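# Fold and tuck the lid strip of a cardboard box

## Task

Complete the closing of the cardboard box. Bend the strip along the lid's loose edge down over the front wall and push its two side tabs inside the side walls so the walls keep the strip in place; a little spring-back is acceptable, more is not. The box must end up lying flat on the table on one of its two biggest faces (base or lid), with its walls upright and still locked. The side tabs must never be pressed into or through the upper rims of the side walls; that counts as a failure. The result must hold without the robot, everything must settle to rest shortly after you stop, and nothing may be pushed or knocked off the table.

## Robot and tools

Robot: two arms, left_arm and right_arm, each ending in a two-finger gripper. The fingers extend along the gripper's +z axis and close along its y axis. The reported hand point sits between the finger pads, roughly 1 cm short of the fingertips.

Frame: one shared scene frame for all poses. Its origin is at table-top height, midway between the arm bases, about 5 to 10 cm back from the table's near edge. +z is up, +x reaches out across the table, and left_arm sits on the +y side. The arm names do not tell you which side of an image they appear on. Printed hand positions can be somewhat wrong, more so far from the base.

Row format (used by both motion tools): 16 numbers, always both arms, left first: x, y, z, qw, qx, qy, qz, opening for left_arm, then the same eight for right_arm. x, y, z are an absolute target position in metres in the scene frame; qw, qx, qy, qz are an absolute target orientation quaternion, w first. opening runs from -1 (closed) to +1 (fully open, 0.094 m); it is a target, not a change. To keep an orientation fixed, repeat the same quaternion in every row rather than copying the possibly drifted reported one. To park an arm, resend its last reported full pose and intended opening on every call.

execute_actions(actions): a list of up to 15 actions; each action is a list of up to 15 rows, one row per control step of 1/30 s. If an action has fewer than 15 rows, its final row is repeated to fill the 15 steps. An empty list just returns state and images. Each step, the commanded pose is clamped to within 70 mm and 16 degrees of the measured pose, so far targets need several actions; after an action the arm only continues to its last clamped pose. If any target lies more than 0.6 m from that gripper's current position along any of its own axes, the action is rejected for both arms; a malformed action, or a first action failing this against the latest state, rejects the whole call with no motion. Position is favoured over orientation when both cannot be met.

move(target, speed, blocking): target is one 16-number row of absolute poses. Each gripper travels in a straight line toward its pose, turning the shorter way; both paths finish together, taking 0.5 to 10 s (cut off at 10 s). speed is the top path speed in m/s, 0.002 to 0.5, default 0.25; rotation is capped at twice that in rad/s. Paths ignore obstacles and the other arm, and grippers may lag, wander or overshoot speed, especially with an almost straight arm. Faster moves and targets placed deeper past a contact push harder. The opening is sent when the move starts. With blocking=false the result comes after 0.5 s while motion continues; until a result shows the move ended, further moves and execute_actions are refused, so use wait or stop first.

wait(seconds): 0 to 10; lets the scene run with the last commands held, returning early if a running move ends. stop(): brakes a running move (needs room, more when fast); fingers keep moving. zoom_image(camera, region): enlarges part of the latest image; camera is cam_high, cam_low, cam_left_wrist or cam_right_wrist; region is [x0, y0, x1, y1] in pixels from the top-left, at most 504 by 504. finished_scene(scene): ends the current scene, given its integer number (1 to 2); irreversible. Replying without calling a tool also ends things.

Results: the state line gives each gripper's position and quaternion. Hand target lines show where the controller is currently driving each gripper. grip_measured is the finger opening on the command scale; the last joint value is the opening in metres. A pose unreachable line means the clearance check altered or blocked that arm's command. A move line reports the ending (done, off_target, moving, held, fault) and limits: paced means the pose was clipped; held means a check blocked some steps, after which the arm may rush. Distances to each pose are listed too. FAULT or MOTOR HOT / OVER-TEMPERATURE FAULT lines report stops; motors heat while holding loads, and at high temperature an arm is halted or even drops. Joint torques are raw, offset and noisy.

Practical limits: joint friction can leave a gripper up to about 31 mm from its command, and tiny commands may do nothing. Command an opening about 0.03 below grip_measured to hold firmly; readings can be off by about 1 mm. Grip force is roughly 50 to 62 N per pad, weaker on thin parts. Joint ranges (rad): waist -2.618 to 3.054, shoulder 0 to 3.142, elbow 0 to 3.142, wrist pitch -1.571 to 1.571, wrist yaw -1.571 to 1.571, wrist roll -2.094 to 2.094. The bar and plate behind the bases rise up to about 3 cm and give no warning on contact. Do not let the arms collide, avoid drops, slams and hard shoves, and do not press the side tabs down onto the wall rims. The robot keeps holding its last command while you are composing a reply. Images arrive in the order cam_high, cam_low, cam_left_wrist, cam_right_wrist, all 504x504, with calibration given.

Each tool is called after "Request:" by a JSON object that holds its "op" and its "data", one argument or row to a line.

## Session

Request:
{"op": "execute_actions", "data": {
  "actions": []
}}

Scene clock: 0.00 s.
left_arm: end_effector_position=(+0.3842, +0.3147, +0.3939) grip_measured=+1.000 end_effector_quat_wxyz=(+0.696, +0.026, +0.718, +0.002) | right_arm: end_effector_position=(+0.3944, -0.3551, +0.4163) grip_measured=+1.000 end_effector_quat_wxyz=(+0.707, +0.016, +0.707, -0.029)
Joint positions: left_arm=[ 0.017  1.06   1.036  0.012  0.012 -0.007  0.094] | right_arm=[-0.009  1.054  1.06   0.014 -0.005 -0.007  0.094]
Joint velocities: left_arm=[ 0.007  0.002  0.012 -0.037 -0.022 -0.066  0.   ] | right_arm=[-0.007  0.007 -0.007 -0.007  0.022  0.022  0.   ]
Joint torques (N m, as the arm reports them, + toward a larger angle): no reading
Motor temperatures (°C, as the motors report them): left_arm=[27 37 33 31 26 26] | right_arm=[27 31 34 30 27 27]
Hand target (left_arm): +0.384, +0.315, +0.394; +0.696, +0.026, +0.718, +0.002
Hand target (right_arm): +0.394, -0.355, +0.416; +0.707, +0.016, +0.707, -0.029

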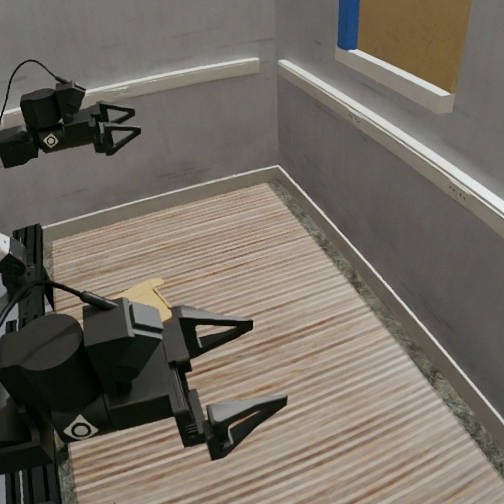

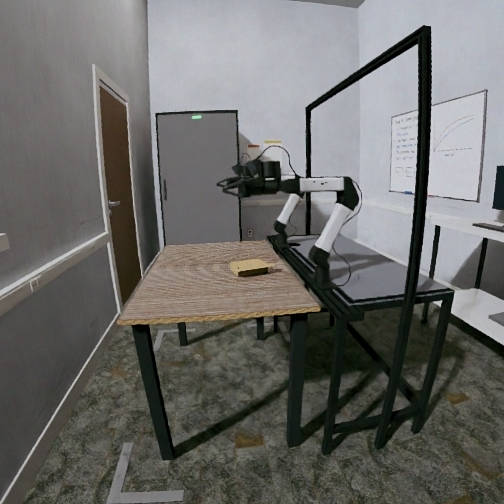

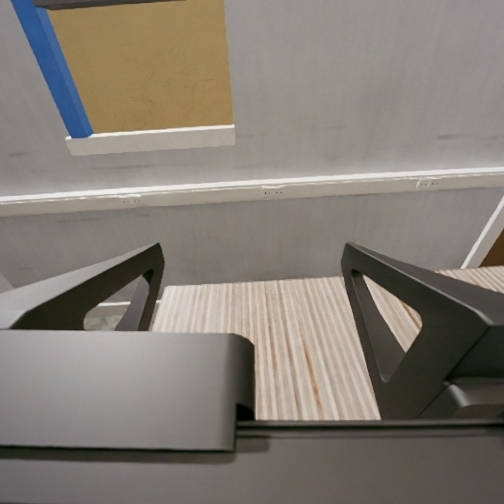

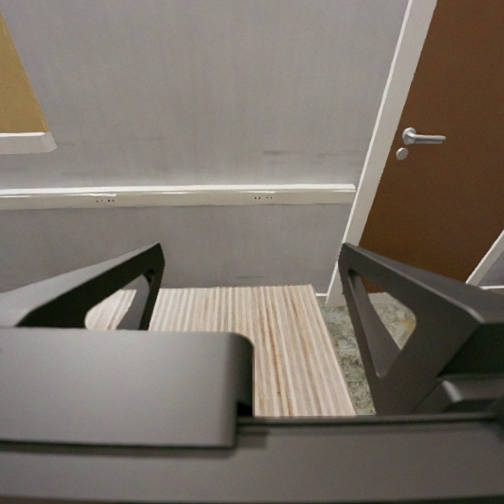

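Request:
{"op": "move", "data": {
  "target": [0.2,0.18,0.22,0.31,0,0.95,0,1, 0.22,-0.32,0.15,0.31,0,0.95,0,1]
}}

Request:
{"op": "zoom_image", "data": {
  "camera": "cam_low",
  "region": [200,230,300,300]
}}

Request:
{"op": "zoom_image", "data": {
  "camera": "cam_high",
  "region": [60,240,240,400]
}}

Scene clock: 5.63 s.
left_arm: end_effector_position=(+0.2008, +0.1778, +0.2205) grip_measured=+1.000 end_effector_quat_wxyz=(+0.318, -0.007, +0.948, +0.003) | right_arm: end_effector_position=(+0.2307, -0.3174, +0.1569) grip_measured=+1.000 end_effector_quat_wxyz=(+0.319, -0.002, +0.948, +0.008)
Joint positions: left_arm=[-0.962  1.133  1.194 -1.209 -0.529 -0.916  0.094] | right_arm=[ 0.156  0.722  0.689 -0.869  0.036  0.084  0.094]
Joint velocities: left_arm=[ 0.017 -0.007  0.012  0.037  0.051 -0.051  0.   ] | right_arm=[-0.017  0.012 -0.002 -0.066 -0.007  0.007  0.   ]
Joint torques (N m, as the arm reports them, + toward a larger angle): left_arm=[-1.07 -1.42  8.28  0.84 -0.21 -0.17] | right_arm=[ 0.66 -1.58  6.35  1.59  0.06  0.13]
Motor temperatures (°C, as the motors report them): left_arm=[27 37 34 33 26 26] | right_arm=[27 31 35 32 27 27]
Hand target (left_arm): +0.198, +0.176, +0.221; +0.309, -0.005, +0.951, +0.005
Hand target (right_arm): +0.224, -0.318, +0.149; +0.310, -0.000, +0.951, +0.005
Off the commanded pose (left_arm): 0.002 m, 1 deg.
Off the commanded pose (right_arm): 0.013 m, 1 deg.
move: off_target (right_arm)
camera_calibration (this result's frames):
cam_left_wrist: T_world_to_cam=[[0.00879838, -0.999941, -0.00643086, 0.177525], [-0.999732, -0.00865837, -0.0214839, 0.213283], [0.0214269, 0.00661815, -0.999749, 0.33737], [0, 0, 0, 1]] pos_world=[0.204435, 0.177128, 0.343009]
cam_right_wrist: T_world_to_cam=[[0.0172158, -0.999738, -0.0151078, -0.321995], [-0.999636, -0.0168964, -0.0210207, 0.236654], [0.02076, 0.0154642, -0.999665, 0.282615], [0, 0, 0, 1]] pos_world=[0.236245, -0.322283, 0.28263]

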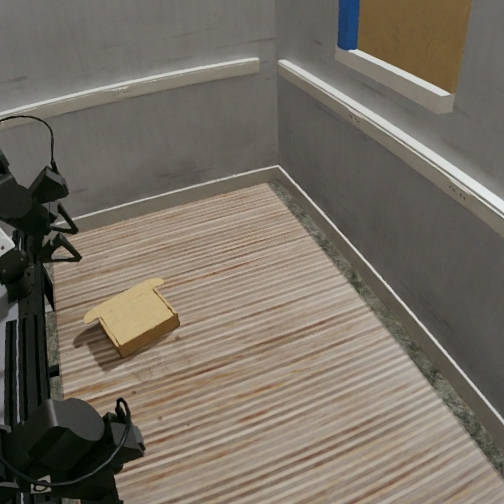

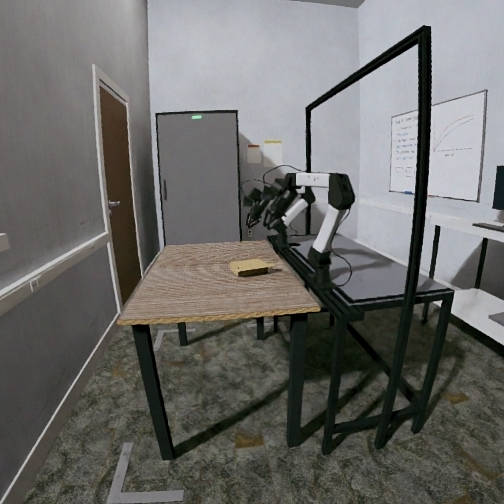

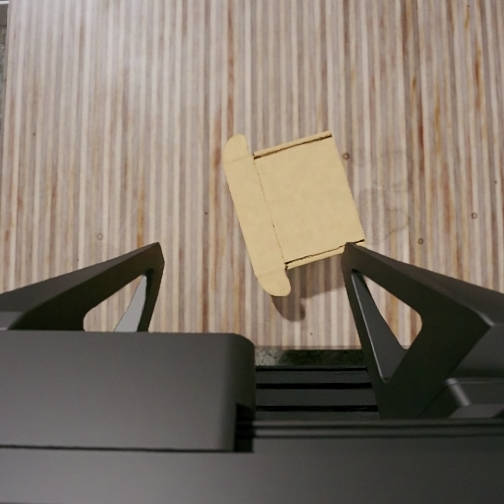

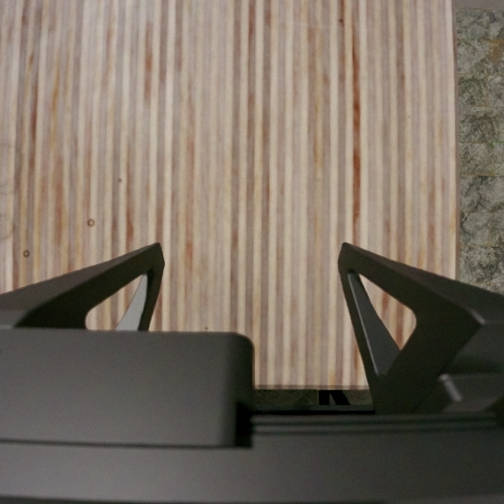

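Region (200, 230, 300, 300) of cam_low's 504x504 image, scaled by 5.040, with more detail than that image has; it fills the top 353 rows of this view, and the rest is white.

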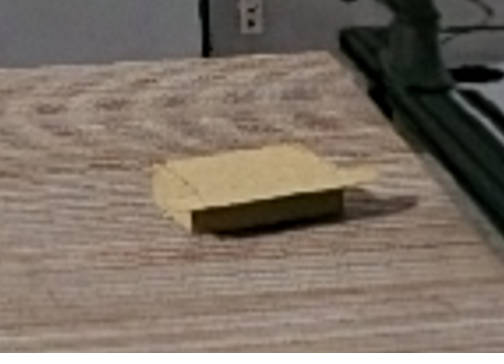

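Region (60, 240, 240, 400) of cam_high's 504x504 image, scaled by 2.800, with more detail than that image has.

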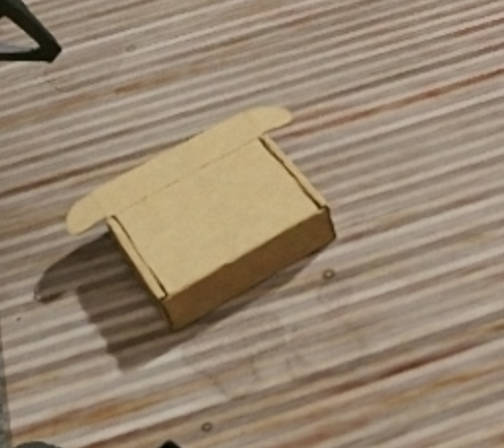

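Request:
{"op": "move", "data": {
  "target": [0.316,0.195,0.10,-0.017,0.530,0.792,-0.305,0.28, 0.25,0.075,0.09,0.271,-0.653,0.653,0.271,-0.5],
  "speed": 0.2
}}

Scene clock: 46.83 s.
left_arm: end_effector_position=(+0.3143, +0.1951, +0.1008) grip_measured=+0.281 end_effector_quat_wxyz=(-0.009, +0.531, +0.791, -0.303) | right_arm: end_effector_position=(+0.2539, +0.0722, +0.0871) grip_measured=-0.498 end_effector_quat_wxyz=(-0.278, +0.644, -0.659, -0.273)
Joint positions: left_arm=[-0.111  2.079  1.722 -1.507  0.582  1.133  0.06 ] | right_arm=[ 0.922  1.861  1.171 -0.191 -0.467 -0.522  0.024]
Joint velocities: left_arm=[ 0.007  0.017 -0.007 -0.022 -0.051  0.066 -0.001] | right_arm=[-0.022 -0.022  0.007  0.007 -0.007 -0.007 -0.   ]
Joint torques (N m, as the arm reports them, + toward a larger angle): left_arm=[ 0.69 -9.59  7.3  -0.46  0.33 -0.03] | right_arm=[ 0.7  -8.1   9.38  1.45 -0.36  0.02]
Motor temperatures (°C, as the motors report them): left_arm=[27 36 39 33 26 26] | right_arm=[27 30 37 35 27 27]
Hand target (left_arm): +0.316, +0.199, +0.101; -0.014, +0.526, +0.793, -0.308
Hand target (right_arm): +0.252, +0.078, +0.088; -0.275, +0.650, -0.652, -0.278
Off the commanded pose (left_arm): 0.002 m, 1 deg.
Off the commanded pose (right_arm): 0.006 m, 2 deg.
move: done
camera_calibration (this result's frames):
cam_left_wrist: T_world_to_cam=[[-0.839549, -0.245528, 0.484638, 0.263031], [-0.151631, 0.9625, 0.224949, -0.156484], [-0.521695, 0.11537, -0.845295, 0.349072], [0, 0, 0, 1]] pos_world=[0.379209, 0.174925, 0.202796]
cam_right_wrist: T_world_to_cam=[[0.999905, -0.0136791, -0.00192476, -0.255815], [-0.0138068, -0.985165, -0.171052, 0.0976423], [0.000443629, 0.171062, -0.98526, 0.19904], [0, 0, 0, 1]] pos_world=[0.257051, 0.0586463, 0.212316]

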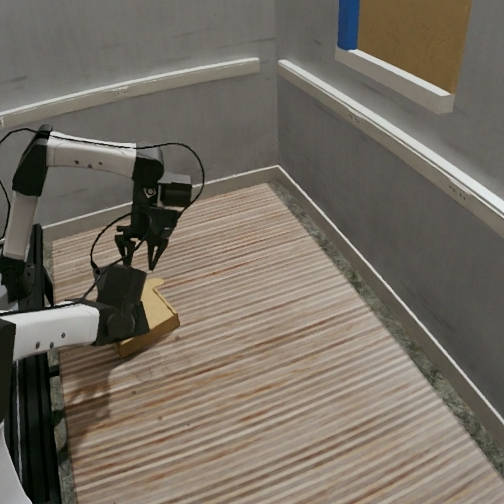

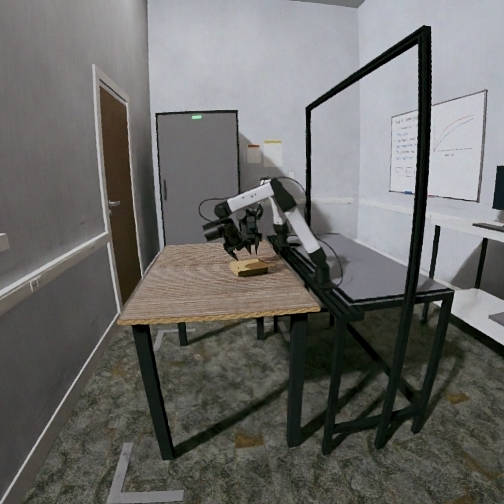

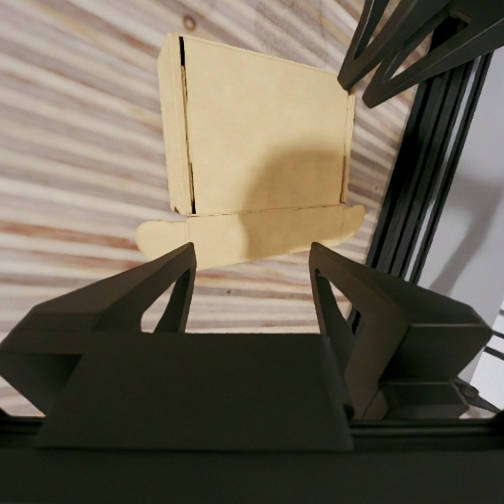

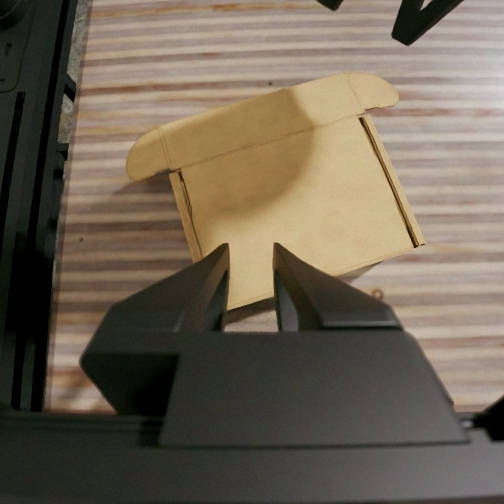

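Request:
{"op": "move", "data": {
  "target": [0.318,0.195,0.066,-0.017,0.530,0.792,-0.305,0.28, 0.25,0.09,0.03,0.271,-0.653,0.653,0.271,-0.5],
  "speed": 0.05
}}

Request:
{"op": "zoom_image", "data": {
  "camera": "cam_low",
  "region": [200,220,300,290]
}}

Scene clock: 52.13 s.
left_arm: end_effector_position=(+0.3204, +0.1952, +0.0767) grip_measured=+0.281 end_effector_quat_wxyz=(-0.005, +0.533, +0.791, -0.301) | right_arm: end_effector_position=(+0.2600, +0.0986, +0.0582) grip_measured=-0.498 end_effector_quat_wxyz=(-0.305, +0.650, -0.637, -0.279)
Joint positions: left_arm=[-0.111  2.114  1.682 -1.424  0.582  1.135  0.06 ] | right_arm=[ 0.947  1.984  1.171 -0.001 -0.465 -0.523  0.024]
Joint velocities: left_arm=[-0.012  0.002 -0.007 -0.007  0.051 -0.022 -0.   ] | right_arm=[ 0.002 -0.012 -0.007 -0.037 -0.022 -0.037  0.   ]
Joint torques (N m, as the arm reports them, + toward a larger angle): left_arm=[-0.74 -9.63  4.85 -0.08  0.29 -0.11] | right_arm=[ 0.65 -7.86  5.51  1.61 -0.13  0.07]
Motor temperatures (°C, as the motors report them): left_arm=[27 37 39 32 26 26] | right_arm=[27 31 38 35 27 27]
Hand target (left_arm): +0.317, +0.195, +0.066; -0.017, +0.530, +0.791, -0.305
Hand target (right_arm): +0.250, +0.089, +0.031; -0.271, +0.653, -0.653, -0.271
Off the commanded pose (left_arm): 0.011 m, 1 deg.
Off the commanded pose (right_arm): 0.031 m, 4 deg.
move: off_target (left_arm, right_arm)
camera_calibration (this result's frames):
cam_left_wrist: T_world_to_cam=[[-0.844231, -0.242755, 0.477854, 0.281299], [-0.151435, 0.96326, 0.221806, -0.150245], [-0.514142, 0.114892, -0.849975, 0.329962], [0, 0, 0, 1]] pos_world=[0.384376, 0.175102, 0.179365]
cam_right_wrist: T_world_to_cam=[[0.999072, 0.0098449, 0.0419369, -0.266245], [0.0188527, -0.975277, -0.220182, 0.112181], [0.0387324, 0.220768, -0.974557, 0.150511], [0, 0, 0, 1]] pos_world=[0.258053, 0.0788001, 0.182548]

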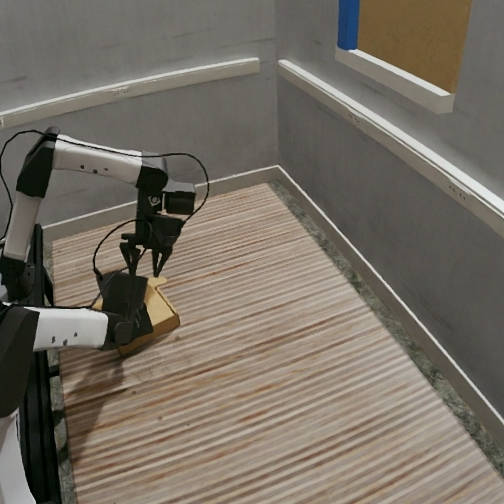

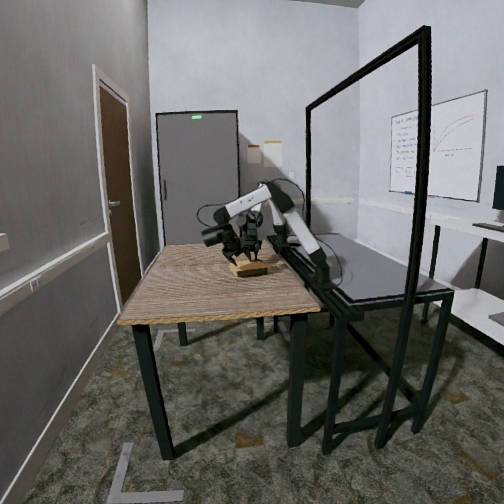

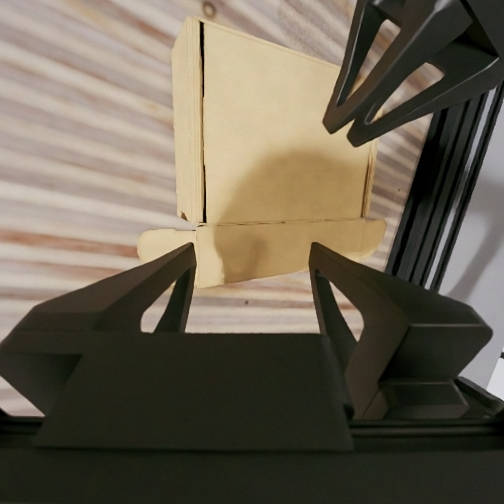

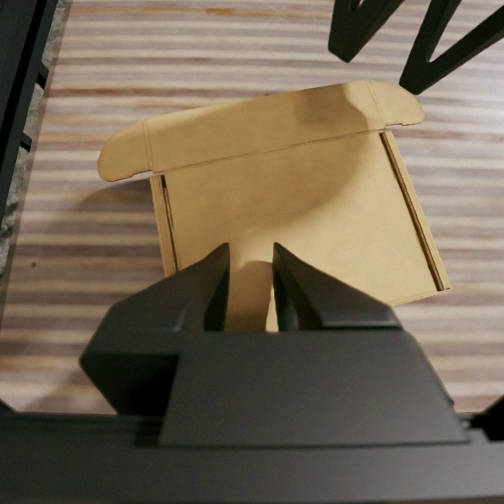

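Region (200, 220, 300, 290) of cam_low's 504x504 image, scaled by 5.040, with more detail than that image has; it fills the top 353 rows of this view, and the rest is white.

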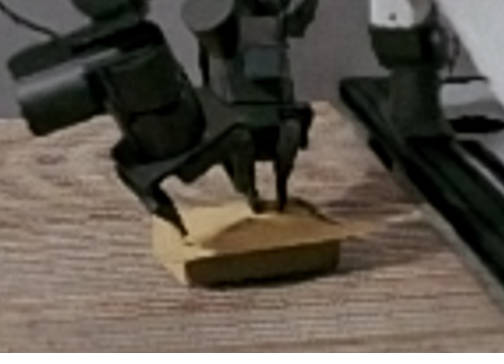

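Request:
{"op": "move", "data": {
  "target": [0.327,0.203,0.046,-0.017,0.530,0.792,-0.305,0.28, 0.255,0.09,0.03,0.271,-0.653,0.653,0.271,-0.5],
  "speed": 0.03
}}

Request:
{"op": "zoom_image", "data": {
  "camera": "cam_low",
  "region": [200,220,300,290]
}}

Scene clock: 57.87 s.
left_arm: end_effector_position=(+0.3260, +0.1968, +0.0565) grip_measured=+0.281 end_effector_quat_wxyz=(-0.010, +0.534, +0.789, -0.305) | right_arm: end_effector_position=(+0.2601, +0.0996, +0.0576) grip_measured=-0.498 end_effector_quat_wxyz=(-0.306, +0.650, -0.636, -0.280)
Joint positions: left_arm=[-0.106  2.169  1.682 -1.387  0.582  1.148  0.06 ] | right_arm=[ 0.947  1.988  1.171  0.006 -0.468 -0.523  0.024]
Joint velocities: left_arm=[-0.007  0.002 -0.017 -0.051  0.022 -0.022  0.   ] | right_arm=[-0.007 -0.002 -0.007  0.037 -0.095 -0.051 -0.   ]
Joint torques (N m, as the arm reports them, + toward a larger angle): left_arm=[ 0.74 -9.84  5.1  -0.1   0.22  0.01] | right_arm=[-0.39 -7.22  6.8   1.41 -0.17 -0.02]
Motor temperatures (°C, as the motors report them): left_arm=[27 39 39 32 26 26] | right_arm=[27 33 38 35 27 27]
Hand target (left_arm): +0.326, +0.203, +0.046; -0.017, +0.529, +0.792, -0.305
Hand target (right_arm): +0.254, +0.089, +0.031; -0.271, +0.653, -0.653, -0.271
Off the commanded pose (left_arm): 0.012 m, 1 deg.
Off the commanded pose (right_arm): 0.030 m, 5 deg.
move: off_target (left_arm, right_arm)
camera_calibration (this result's frames):
cam_left_wrist: T_world_to_cam=[[-0.839797, -0.237609, 0.488143, 0.293078], [-0.143788, 0.964375, 0.22205, -0.149214], [-0.523514, 0.116288, -0.844044, 0.317901], [0, 0, 0, 1]] pos_world=[0.391096, 0.176568, 0.158391]
cam_right_wrist: T_world_to_cam=[[0.999032, 0.0116945, 0.0424048, -0.266566], [0.0209204, -0.974325, -0.224171, 0.112553], [0.0386945, 0.224841, -0.973627, 0.149351], [0, 0, 0, 1]] pos_world=[0.258174, 0.0792001, 0.181947]

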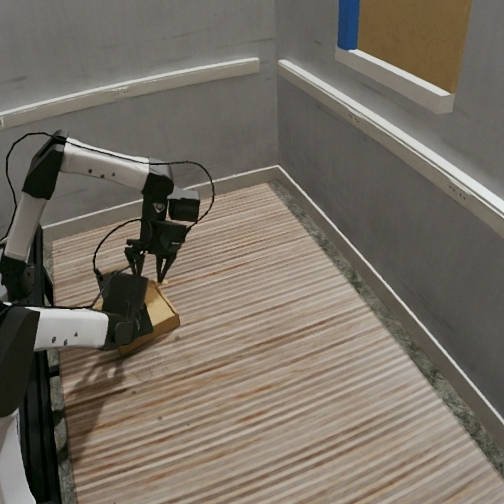

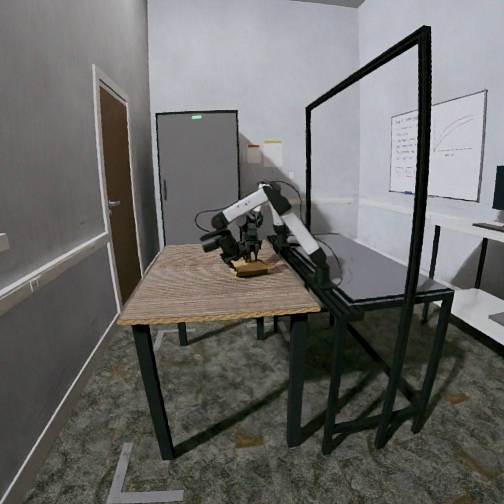

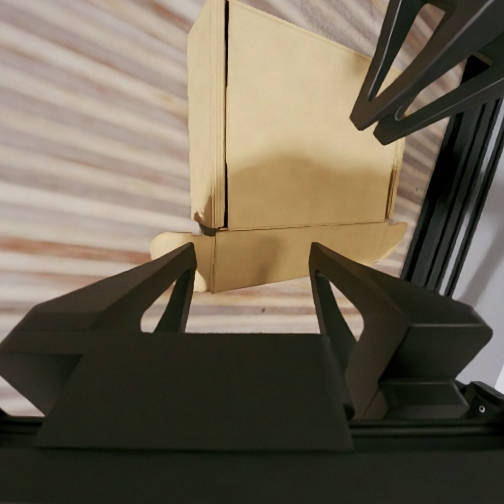

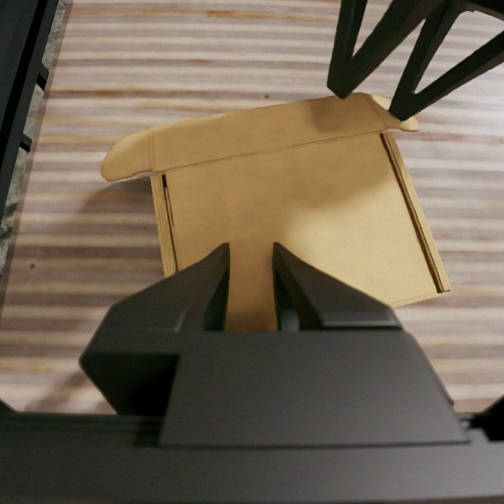

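Region (200, 220, 300, 290) of cam_low's 504x504 image, scaled by 5.040, with more detail than that image has; it fills the top 353 rows of this view, and the rest is white.

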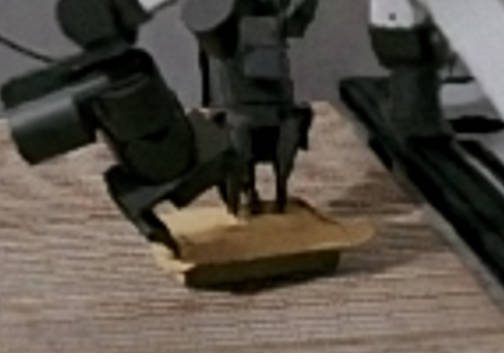

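Request:
{"op": "move", "data": {
  "target": [0.315,0.197,0.034,-0.017,0.530,0.792,-0.305,0.28, 0.255,0.09,0.03,0.271,-0.653,0.653,0.271,-0.5],
  "speed": 0.03
}}

Request:
{"op": "zoom_image", "data": {
  "camera": "cam_low",
  "region": [200,220,300,290]
}}

Request:
{"op": "zoom_image", "data": {
  "camera": "cam_left_wrist",
  "region": [120,150,320,350]
}}

Scene clock: 63.33 s.
left_arm: end_effector_position=(+0.3197, +0.1972, +0.0367) grip_measured=+0.281 end_effector_quat_wxyz=(-0.011, +0.531, +0.790, -0.305) | right_arm: end_effector_position=(+0.2601, +0.1003, +0.0585) grip_measured=-0.498 end_effector_quat_wxyz=(-0.308, +0.650, -0.634, -0.282)
Joint positions: left_arm=[-0.11   2.169  1.599 -1.303  0.584  1.139  0.06 ] | right_arm=[ 0.947  1.988  1.171  0.011 -0.471 -0.523  0.024]
Joint velocities: left_arm=[-0.002 -0.017 -0.007  0.037 -0.037 -0.095  0.   ] | right_arm=[ 0.007 -0.017  0.007 -0.037 -0.022 -0.007 -0.   ]
Joint torques (N m, as the arm reports them, + toward a larger angle): left_arm=[ -0.85 -11.92   4.17  -0.16   0.27  -0.17] | right_arm=[-0.29 -7.39  6.69  1.41 -0.12  0.02]
Motor temperatures (°C, as the motors report them): left_arm=[27 41 38 32 26 26] | right_arm=[27 33 38 35 27 27]
Hand target (left_arm): +0.314, +0.197, +0.034; -0.017, +0.530, +0.791, -0.305
Hand target (right_arm): +0.254, +0.089, +0.031; -0.271, +0.653, -0.653, -0.271
Off the commanded pose (left_arm): 0.005 m, 1 deg.
Off the commanded pose (right_arm): 0.031 m, 5 deg.
move: off_target (right_arm)
camera_calibration (this result's frames):
cam_left_wrist: T_world_to_cam=[[-0.837136, -0.241951, 0.490575, 0.297372], [-0.147476, 0.963476, 0.223528, -0.14477], [-0.52674, 0.114775, -0.842242, 0.29913], [0, 0, 0, 1]] pos_world=[0.385154, 0.1771, 0.138417]
cam_right_wrist: T_world_to_cam=[[0.998963, 0.0137522, 0.043405, -0.266828], [0.023354, -0.973104, -0.229178, 0.113056], [0.0390859, 0.229954, -0.972416, 0.149372], [0, 0, 0, 1]] pos_world=[0.258072, 0.0793359, 0.182743]

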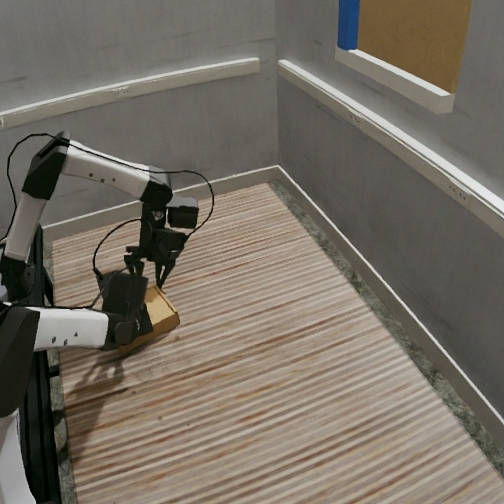

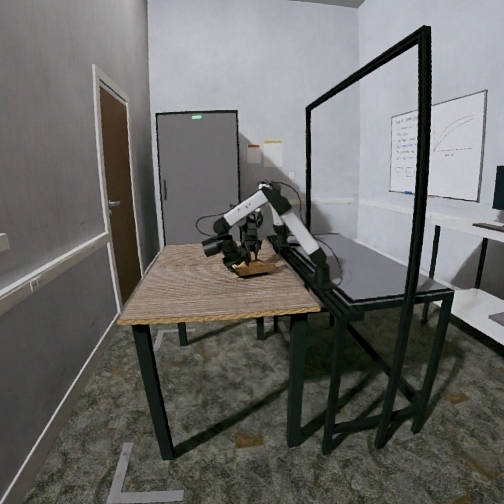

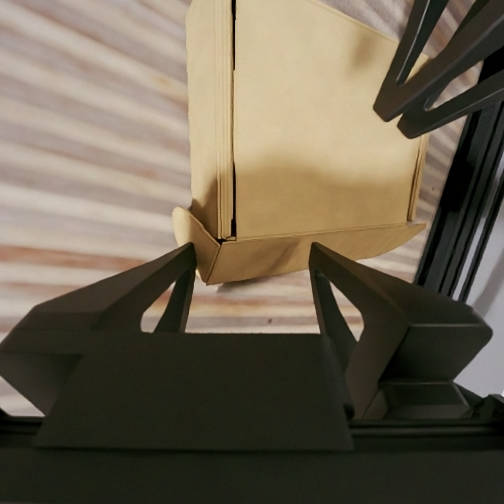

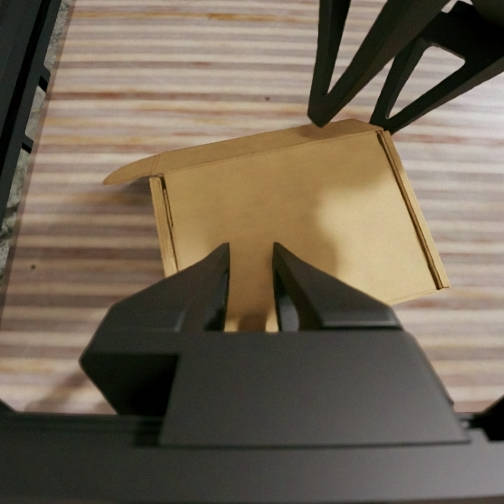

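Region (200, 220, 300, 290) of cam_low's 504x504 image, scaled by 5.040, with more detail than that image has; it fills the top 353 rows of this view, and the rest is white.

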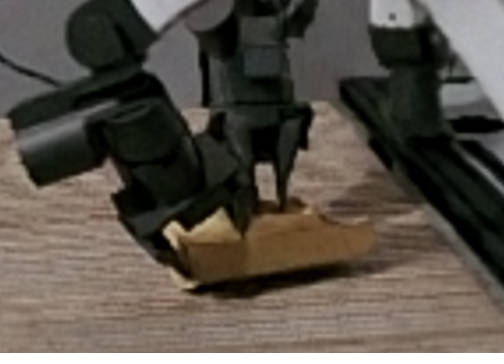

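Region (120, 150, 320, 350) of cam_left_wrist's 504x504 image, scaled by 2.520, with more detail than that image has.

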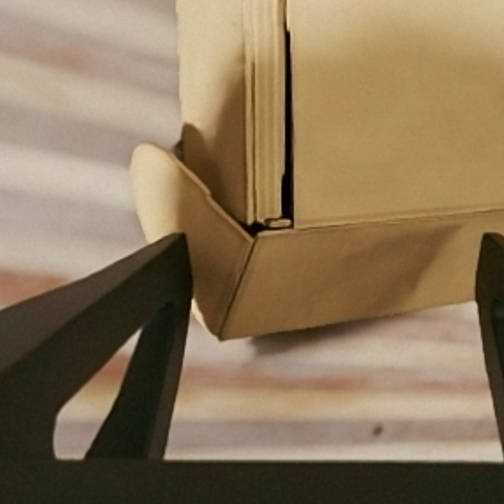

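Request:
{"op": "execute_actions", "data": {
  "actions": [
    [[0.308,0.192,0.036,-0.017,0.530,0.792,-0.305,0.28, 0.255,0.09,0.03,0.271,-0.653,0.653,0.271,-0.5]],
    [[0.300,0.188,0.036,-0.017,0.530,0.792,-0.305,0.28, 0.255,0.09,0.03,0.271,-0.653,0.653,0.271,-0.5]]
  ]
}}

Request:
{"op": "zoom_image", "data": {
  "camera": "cam_left_wrist",
  "region": [120,150,320,350]
}}

Scene clock: 77.50 s.
left_arm: end_effector_position=(+0.3056, +0.1901, +0.0332) grip_measured=+0.281 end_effector_quat_wxyz=(-0.018, +0.529, +0.792, -0.303) | right_arm: end_effector_position=(+0.2593, +0.1002, +0.0583) grip_measured=-0.498 end_effector_quat_wxyz=(-0.306, +0.651, -0.634, -0.283)
Joint positions: left_arm=[-0.138  2.129  1.524 -1.259  0.583  1.102  0.06 ] | right_arm=[ 0.947  1.988  1.171  0.008 -0.474 -0.523  0.024]
Joint velocities: left_arm=[ 0.022 -0.022  0.012  0.051  0.007 -0.007 -0.001] | right_arm=[-0.017 -0.012 -0.012  0.037  0.022  0.037 -0.001]
Joint torques (N m, as the arm reports them, + toward a larger angle): left_arm=[ -1.08 -12.66   4.12  -0.17   0.34  -0.13] | right_arm=[-0.17 -7.33  6.49  1.38 -0.12  0.  ]
Motor temperatures (°C, as the motors report them): left_arm=[27 47 37 31 26 26] | right_arm=[27 35 38 34 27 27]
Hand target (left_arm): +0.300, +0.188, +0.036; -0.018, +0.530, +0.791, -0.305
Hand target (right_arm): +0.254, +0.089, +0.031; -0.271, +0.653, -0.653, -0.271
Off the commanded pose (left_arm): 0.007 m, 0 deg.
Off the commanded pose (right_arm): 0.030 m, 5 deg.
camera_calibration (this result's frames):
cam_left_wrist: T_world_to_cam=[[-0.832135, -0.248432, 0.495815, 0.285157], [-0.146234, 0.960702, 0.235941, -0.1395], [-0.534945, 0.12383, -0.835763, 0.290117], [0, 0, 0, 1]] pos_world=[0.372086, 0.168935, 0.133997]
cam_right_wrist: T_world_to_cam=[[0.999074, 0.0158653, 0.0399826, -0.26611], [0.0246044, -0.973201, -0.228636, 0.112503], [0.0352838, 0.229408, -0.972691, 0.150274], [0, 0, 0, 1]] pos_world=[0.257793, 0.0792358, 0.182532]

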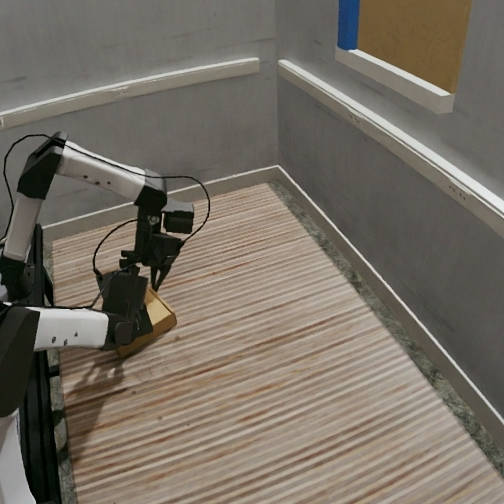

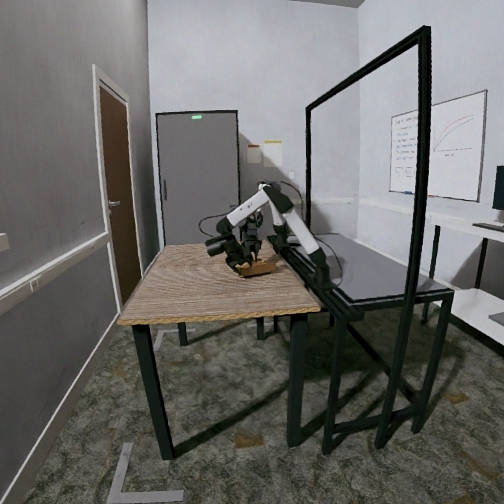

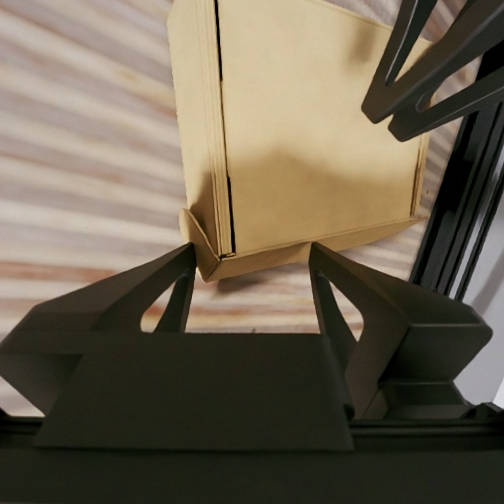

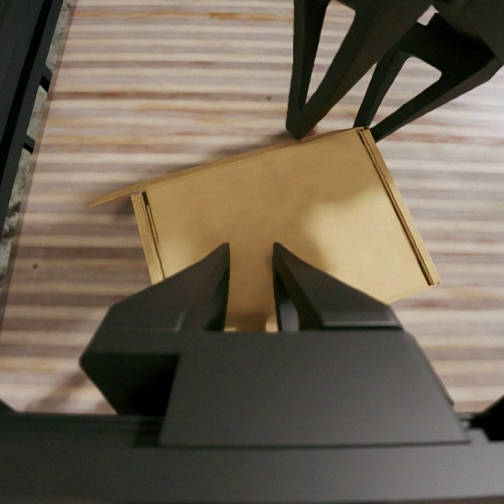

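Region (120, 150, 320, 350) of cam_left_wrist's 504x504 image, scaled by 2.520, with more detail than that image has.

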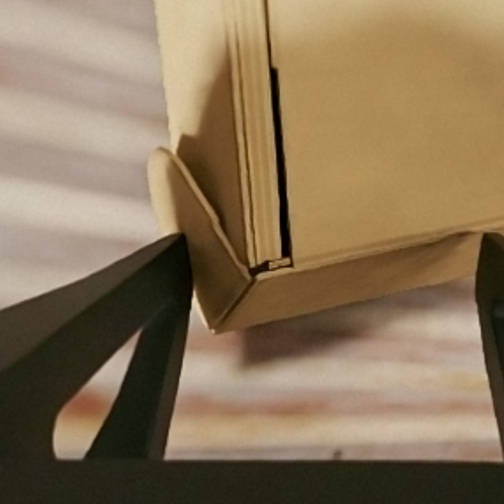

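Request:
{"op": "execute_actions", "data": {
  "actions": [
    [[0.33,0.21,0.05,-0.017,0.530,0.792,-0.305,0.5, 0.255,0.09,0.03,0.271,-0.653,0.653,0.271,-0.5]],
    [[0.33,0.23,0.09,-0.017,0.530,0.792,-0.305,0.5, 0.255,0.09,0.03,0.271,-0.653,0.653,0.271,-0.5]]
  ]
}}

Request:
{"op": "move", "data": {
  "target": [0.29,0.26,0.05,0.378,0.509,0.726,-0.265,-0.4, 0.255,0.09,0.03,0.271,-0.653,0.653,0.271,-0.5],
  "speed": 0.2
}}

Request:
{"op": "zoom_image", "data": {
  "camera": "cam_low",
  "region": [200,220,300,290]
}}

Scene clock: 83.67 s.
left_arm: end_effector_position=(+0.3321, +0.2258, +0.0817) grip_measured=+0.498 end_effector_quat_wxyz=(-0.012, +0.526, +0.793, -0.308) | right_arm: end_effector_position=(+0.2593, +0.1001, +0.0583) grip_measured=-0.498 end_effector_quat_wxyz=(-0.306, +0.651, -0.634, -0.283)
Joint positions: left_arm=[-0.026  2.176  1.782 -1.532  0.563  1.223  0.07 ] | right_arm=[ 0.947  1.988  1.171  0.008 -0.474 -0.523  0.024]
Joint velocities: left_arm=[-0.012 -0.012  0.007 -0.081  0.022  0.037 -0.001] | right_arm=[ 0.002  0.002  0.007 -0.022 -0.022  0.007 -0.   ]
Joint torques (N m, as the arm reports them, + toward a larger angle): left_arm=[  0.09 -12.69   6.65  -0.54   0.19  -0.02] | right_arm=[-0.26 -7.35  6.48  1.42 -0.1   0.03]
Motor temperatures (°C, as the motors report them): left_arm=[27 49 37 31 26 26] | right_arm=[27 35 38 34 27 27]
Hand target (left_arm): +0.330, +0.230, +0.090; -0.013, +0.529, +0.793, -0.303
Hand target (right_arm): +0.254, +0.089, +0.031; -0.271, +0.653, -0.653, -0.271
Off the commanded pose (left_arm): 0.010 m, 1 deg.
Off the commanded pose (right_arm): 0.030 m, 5 deg.
joint sent to its limit (left arm) — the command would take joint 4 (wrist pitch) past its lower limit, so that joint was sent only as far as its limit.
camera_calibration (this result's frames):
cam_left_wrist: T_world_to_cam=[[-0.830305, -0.250367, 0.497905, 0.291734], [-0.156535, 0.962214, 0.222802, -0.177174], [-0.534874, 0.107054, -0.838123, 0.34436], [0, 0, 0, 1]] pos_world=[0.398683, 0.206655, 0.182835]
cam_right_wrist: T_world_to_cam=[[0.999084, 0.0158804, 0.0397376, -0.266056], [0.0245526, -0.973269, -0.228353, 0.112446], [0.0350491, 0.22912, -0.972767, 0.150324], [0, 0, 0, 1]] pos_world=[0.257782, 0.0792234, 0.18248]

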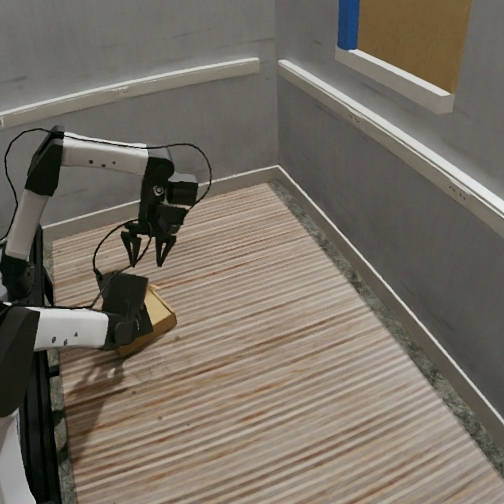

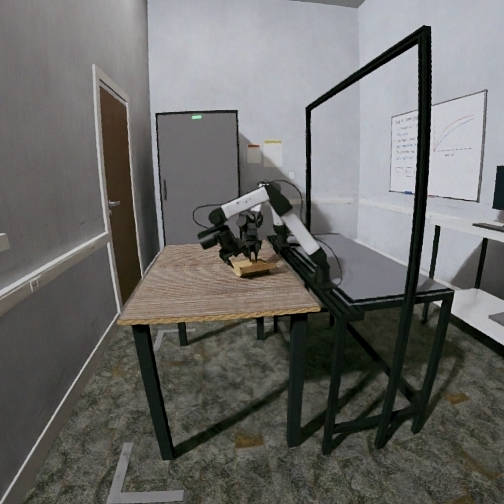

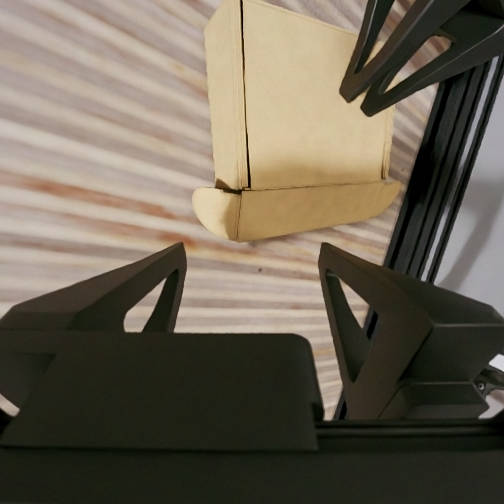

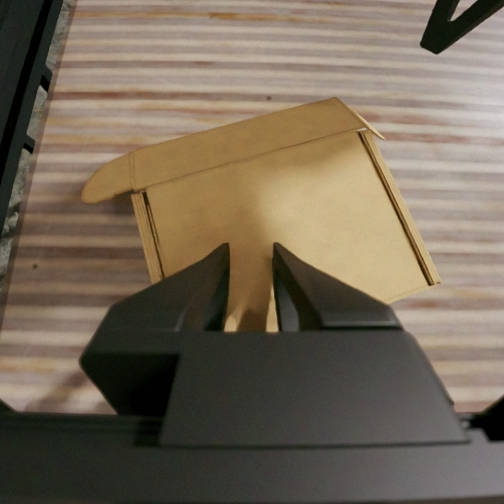

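Scene clock: 86.37 s.
left_arm: end_effector_position=(+0.2886, +0.2578, +0.0486) grip_measured=-0.399 end_effector_quat_wxyz=(+0.369, +0.514, +0.724, -0.274) | right_arm: end_effector_position=(+0.2593, +0.1007, +0.0576) grip_measured=-0.498 end_effector_quat_wxyz=(-0.307, +0.651, -0.634, -0.284)
Joint positions: left_arm=[ 0.255  1.675  0.748 -0.486  0.997  1.364  0.028] | right_arm=[ 0.947  1.991  1.171  0.012 -0.477 -0.523  0.024]
Joint velocities: left_arm=[ 0.007  0.007  0.002  0.022 -0.037  0.066  0.   ] | right_arm=[ 0.032 -0.012  0.017 -0.066  0.022 -0.066 -0.001]
Joint torques (N m, as the arm reports them, + toward a larger angle): left_arm=[ 0.48 -8.37  4.17  0.68  0.52 -0.17] | right_arm=[-0.25 -7.78  6.74  1.37 -0.06  0.02]
Motor temperatures (°C, as the motors report them): left_arm=[27 49 37 31 26 26] | right_arm=[27 35 39 35 27 27]
Hand target (left_arm): +0.287, +0.259, +0.052; +0.379, +0.511, +0.723, -0.269
Hand target (right_arm): +0.254, +0.090, +0.031; -0.271, +0.653, -0.653, -0.271
Off the commanded pose (left_arm): 0.003 m, 2 deg.
Off the commanded pose (right_arm): 0.030 m, 5 deg.
move: off_target (right_arm)
camera_calibration (this result's frames):
cam_left_wrist: T_world_to_cam=[[-0.948177, -0.31757, 0.0104275, 0.355147], [-0.303608, 0.895835, -0.324502, -0.121311], [0.0937108, -0.310851, -0.945828, 0.221478], [0, 0, 0, 1]] pos_world=[0.279156, 0.290305, 0.166411]
cam_right_wrist: T_world_to_cam=[[0.999072, 0.0173238, 0.039437, -0.26616], [0.0259677, -0.972712, -0.230559, 0.112554], [0.0343667, 0.231369, -0.972259, 0.149526], [0, 0, 0, 1]] pos_world=[0.257852, 0.0794978, 0.181825]

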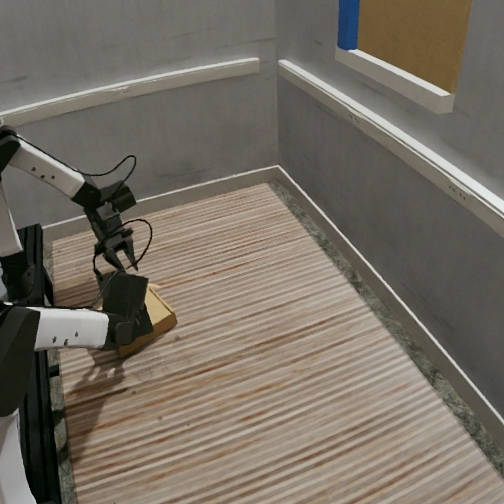

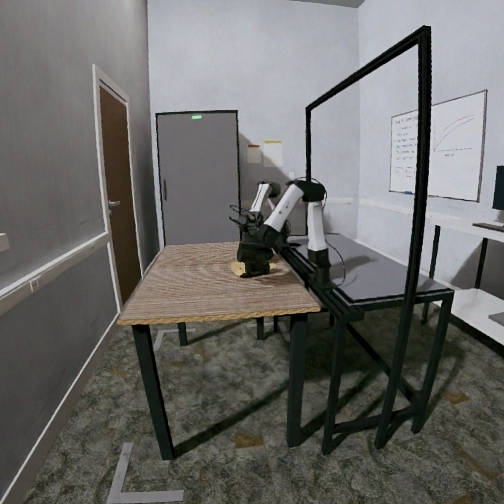

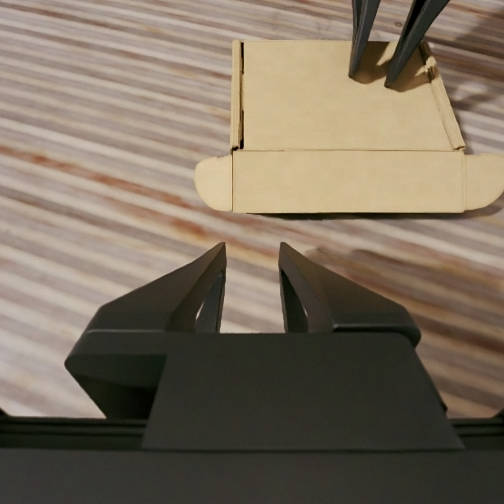

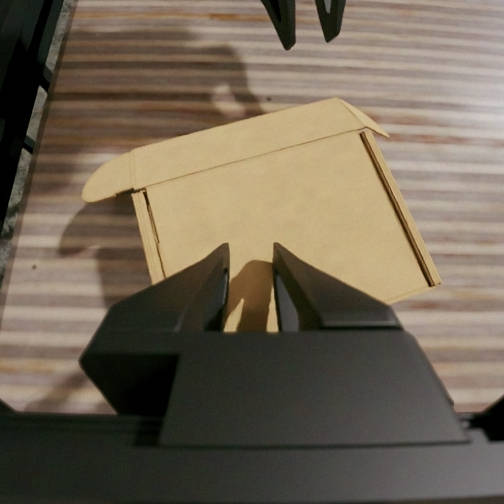

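Region (200, 220, 300, 290) of cam_low's 504x504 image, scaled by 5.040, with more detail than that image has; it fills the top 353 rows of this view, and the rest is white.

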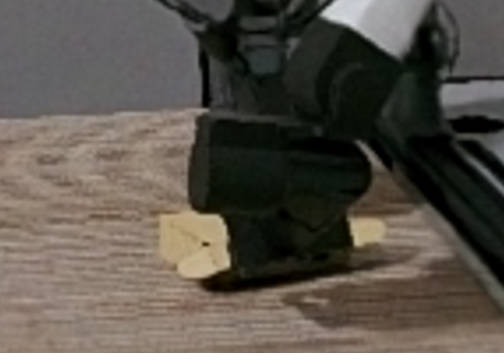

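Request:
{"op": "move", "data": {
  "target": [0.306,0.251,0.014,0.372,0.518,0.72,-0.27,0.3, 0.255,0.09,0.03,0.271,-0.653,0.653,0.271,-0.5],
  "speed": 0.08
}}

Scene clock: 97.00 s.
left_arm: end_effector_position=(+0.3088, +0.2517, +0.0229) grip_measured=+0.298 end_effector_quat_wxyz=(+0.380, +0.522, +0.715, -0.267) | right_arm: end_effector_position=(+0.2594, +0.1014, +0.0585) grip_measured=-0.498 end_effector_quat_wxyz=(-0.309, +0.651, -0.632, -0.285)
Joint positions: left_arm=[ 0.215  1.797  0.748 -0.281  0.998  1.306  0.061] | right_arm=[ 0.947  1.991  1.171  0.017 -0.479 -0.523  0.024]
Joint velocities: left_arm=[-0.007  0.007 -0.007 -0.037  0.037 -0.095 -0.   ] | right_arm=[ 0.002  0.012  0.007 -0.022  0.022  0.022  0.   ]
Joint torques (N m, as the arm reports them, + toward a larger angle): left_arm=[-0.65 -5.94  4.31  0.8   0.36 -0.18] | right_arm=[-0.28 -7.65  6.73  1.31 -0.07  0.01]
Motor temperatures (°C, as the motors report them): left_arm=[27 48 36 32 27 26] | right_arm=[27 36 39 35 27 27]
Hand target (left_arm): +0.305, +0.251, +0.014; +0.372, +0.519, +0.721, -0.271
Hand target (right_arm): +0.254, +0.089, +0.031; -0.271, +0.653, -0.653, -0.271
Off the commanded pose (left_arm): 0.009 m, 1 deg.
Off the commanded pose (right_arm): 0.031 m, 5 deg.
move: off_target (right_arm)
camera_calibration (this result's frames):
cam_left_wrist: T_world_to_cam=[[-0.951226, -0.307676, -0.0224702, 0.371764], [-0.282795, 0.898769, -0.335025, -0.1249], [0.123275, -0.31233, -0.941941, 0.184541], [0, 0, 0, 1]] pos_world=[0.295561, 0.284277, 0.140336]
cam_right_wrist: T_world_to_cam=[[0.998971, 0.0186336, 0.0413538, -0.266606], [0.0278619, -0.971525, -0.235292, 0.113162], [0.0357919, 0.236202, -0.971045, 0.149286], [0, 0, 0, 1]] pos_world=[0.257835, 0.0796459, 0.182615]

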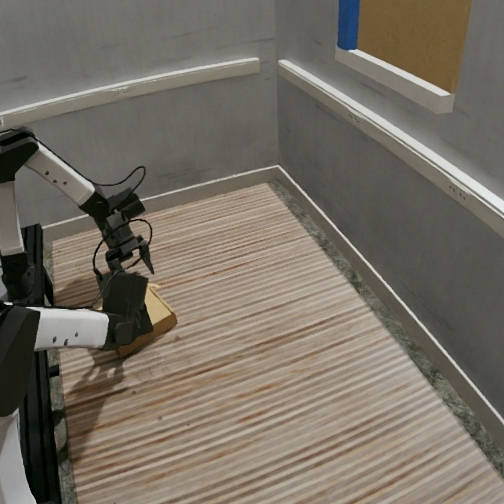

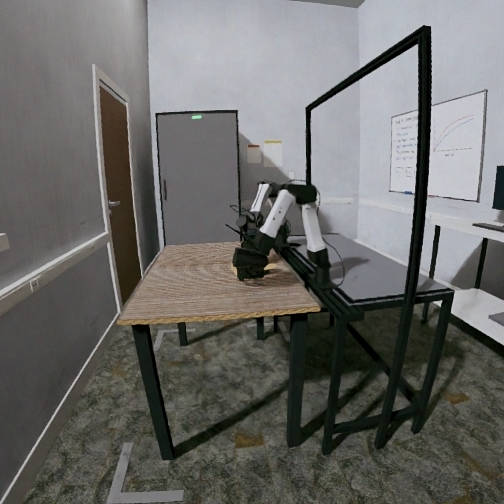

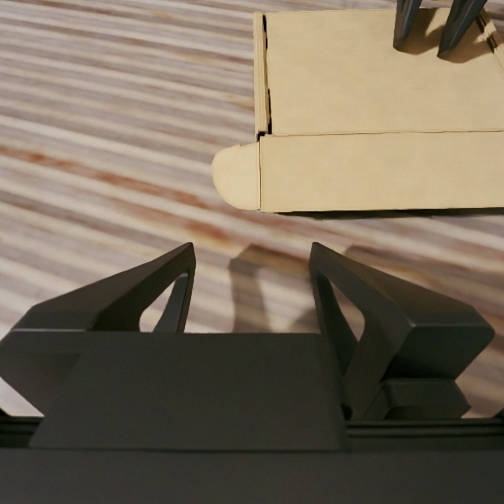

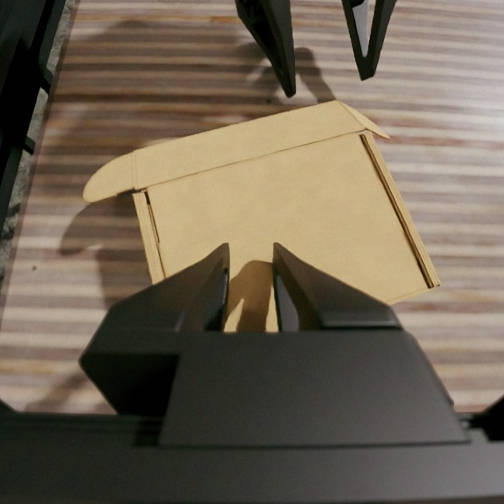

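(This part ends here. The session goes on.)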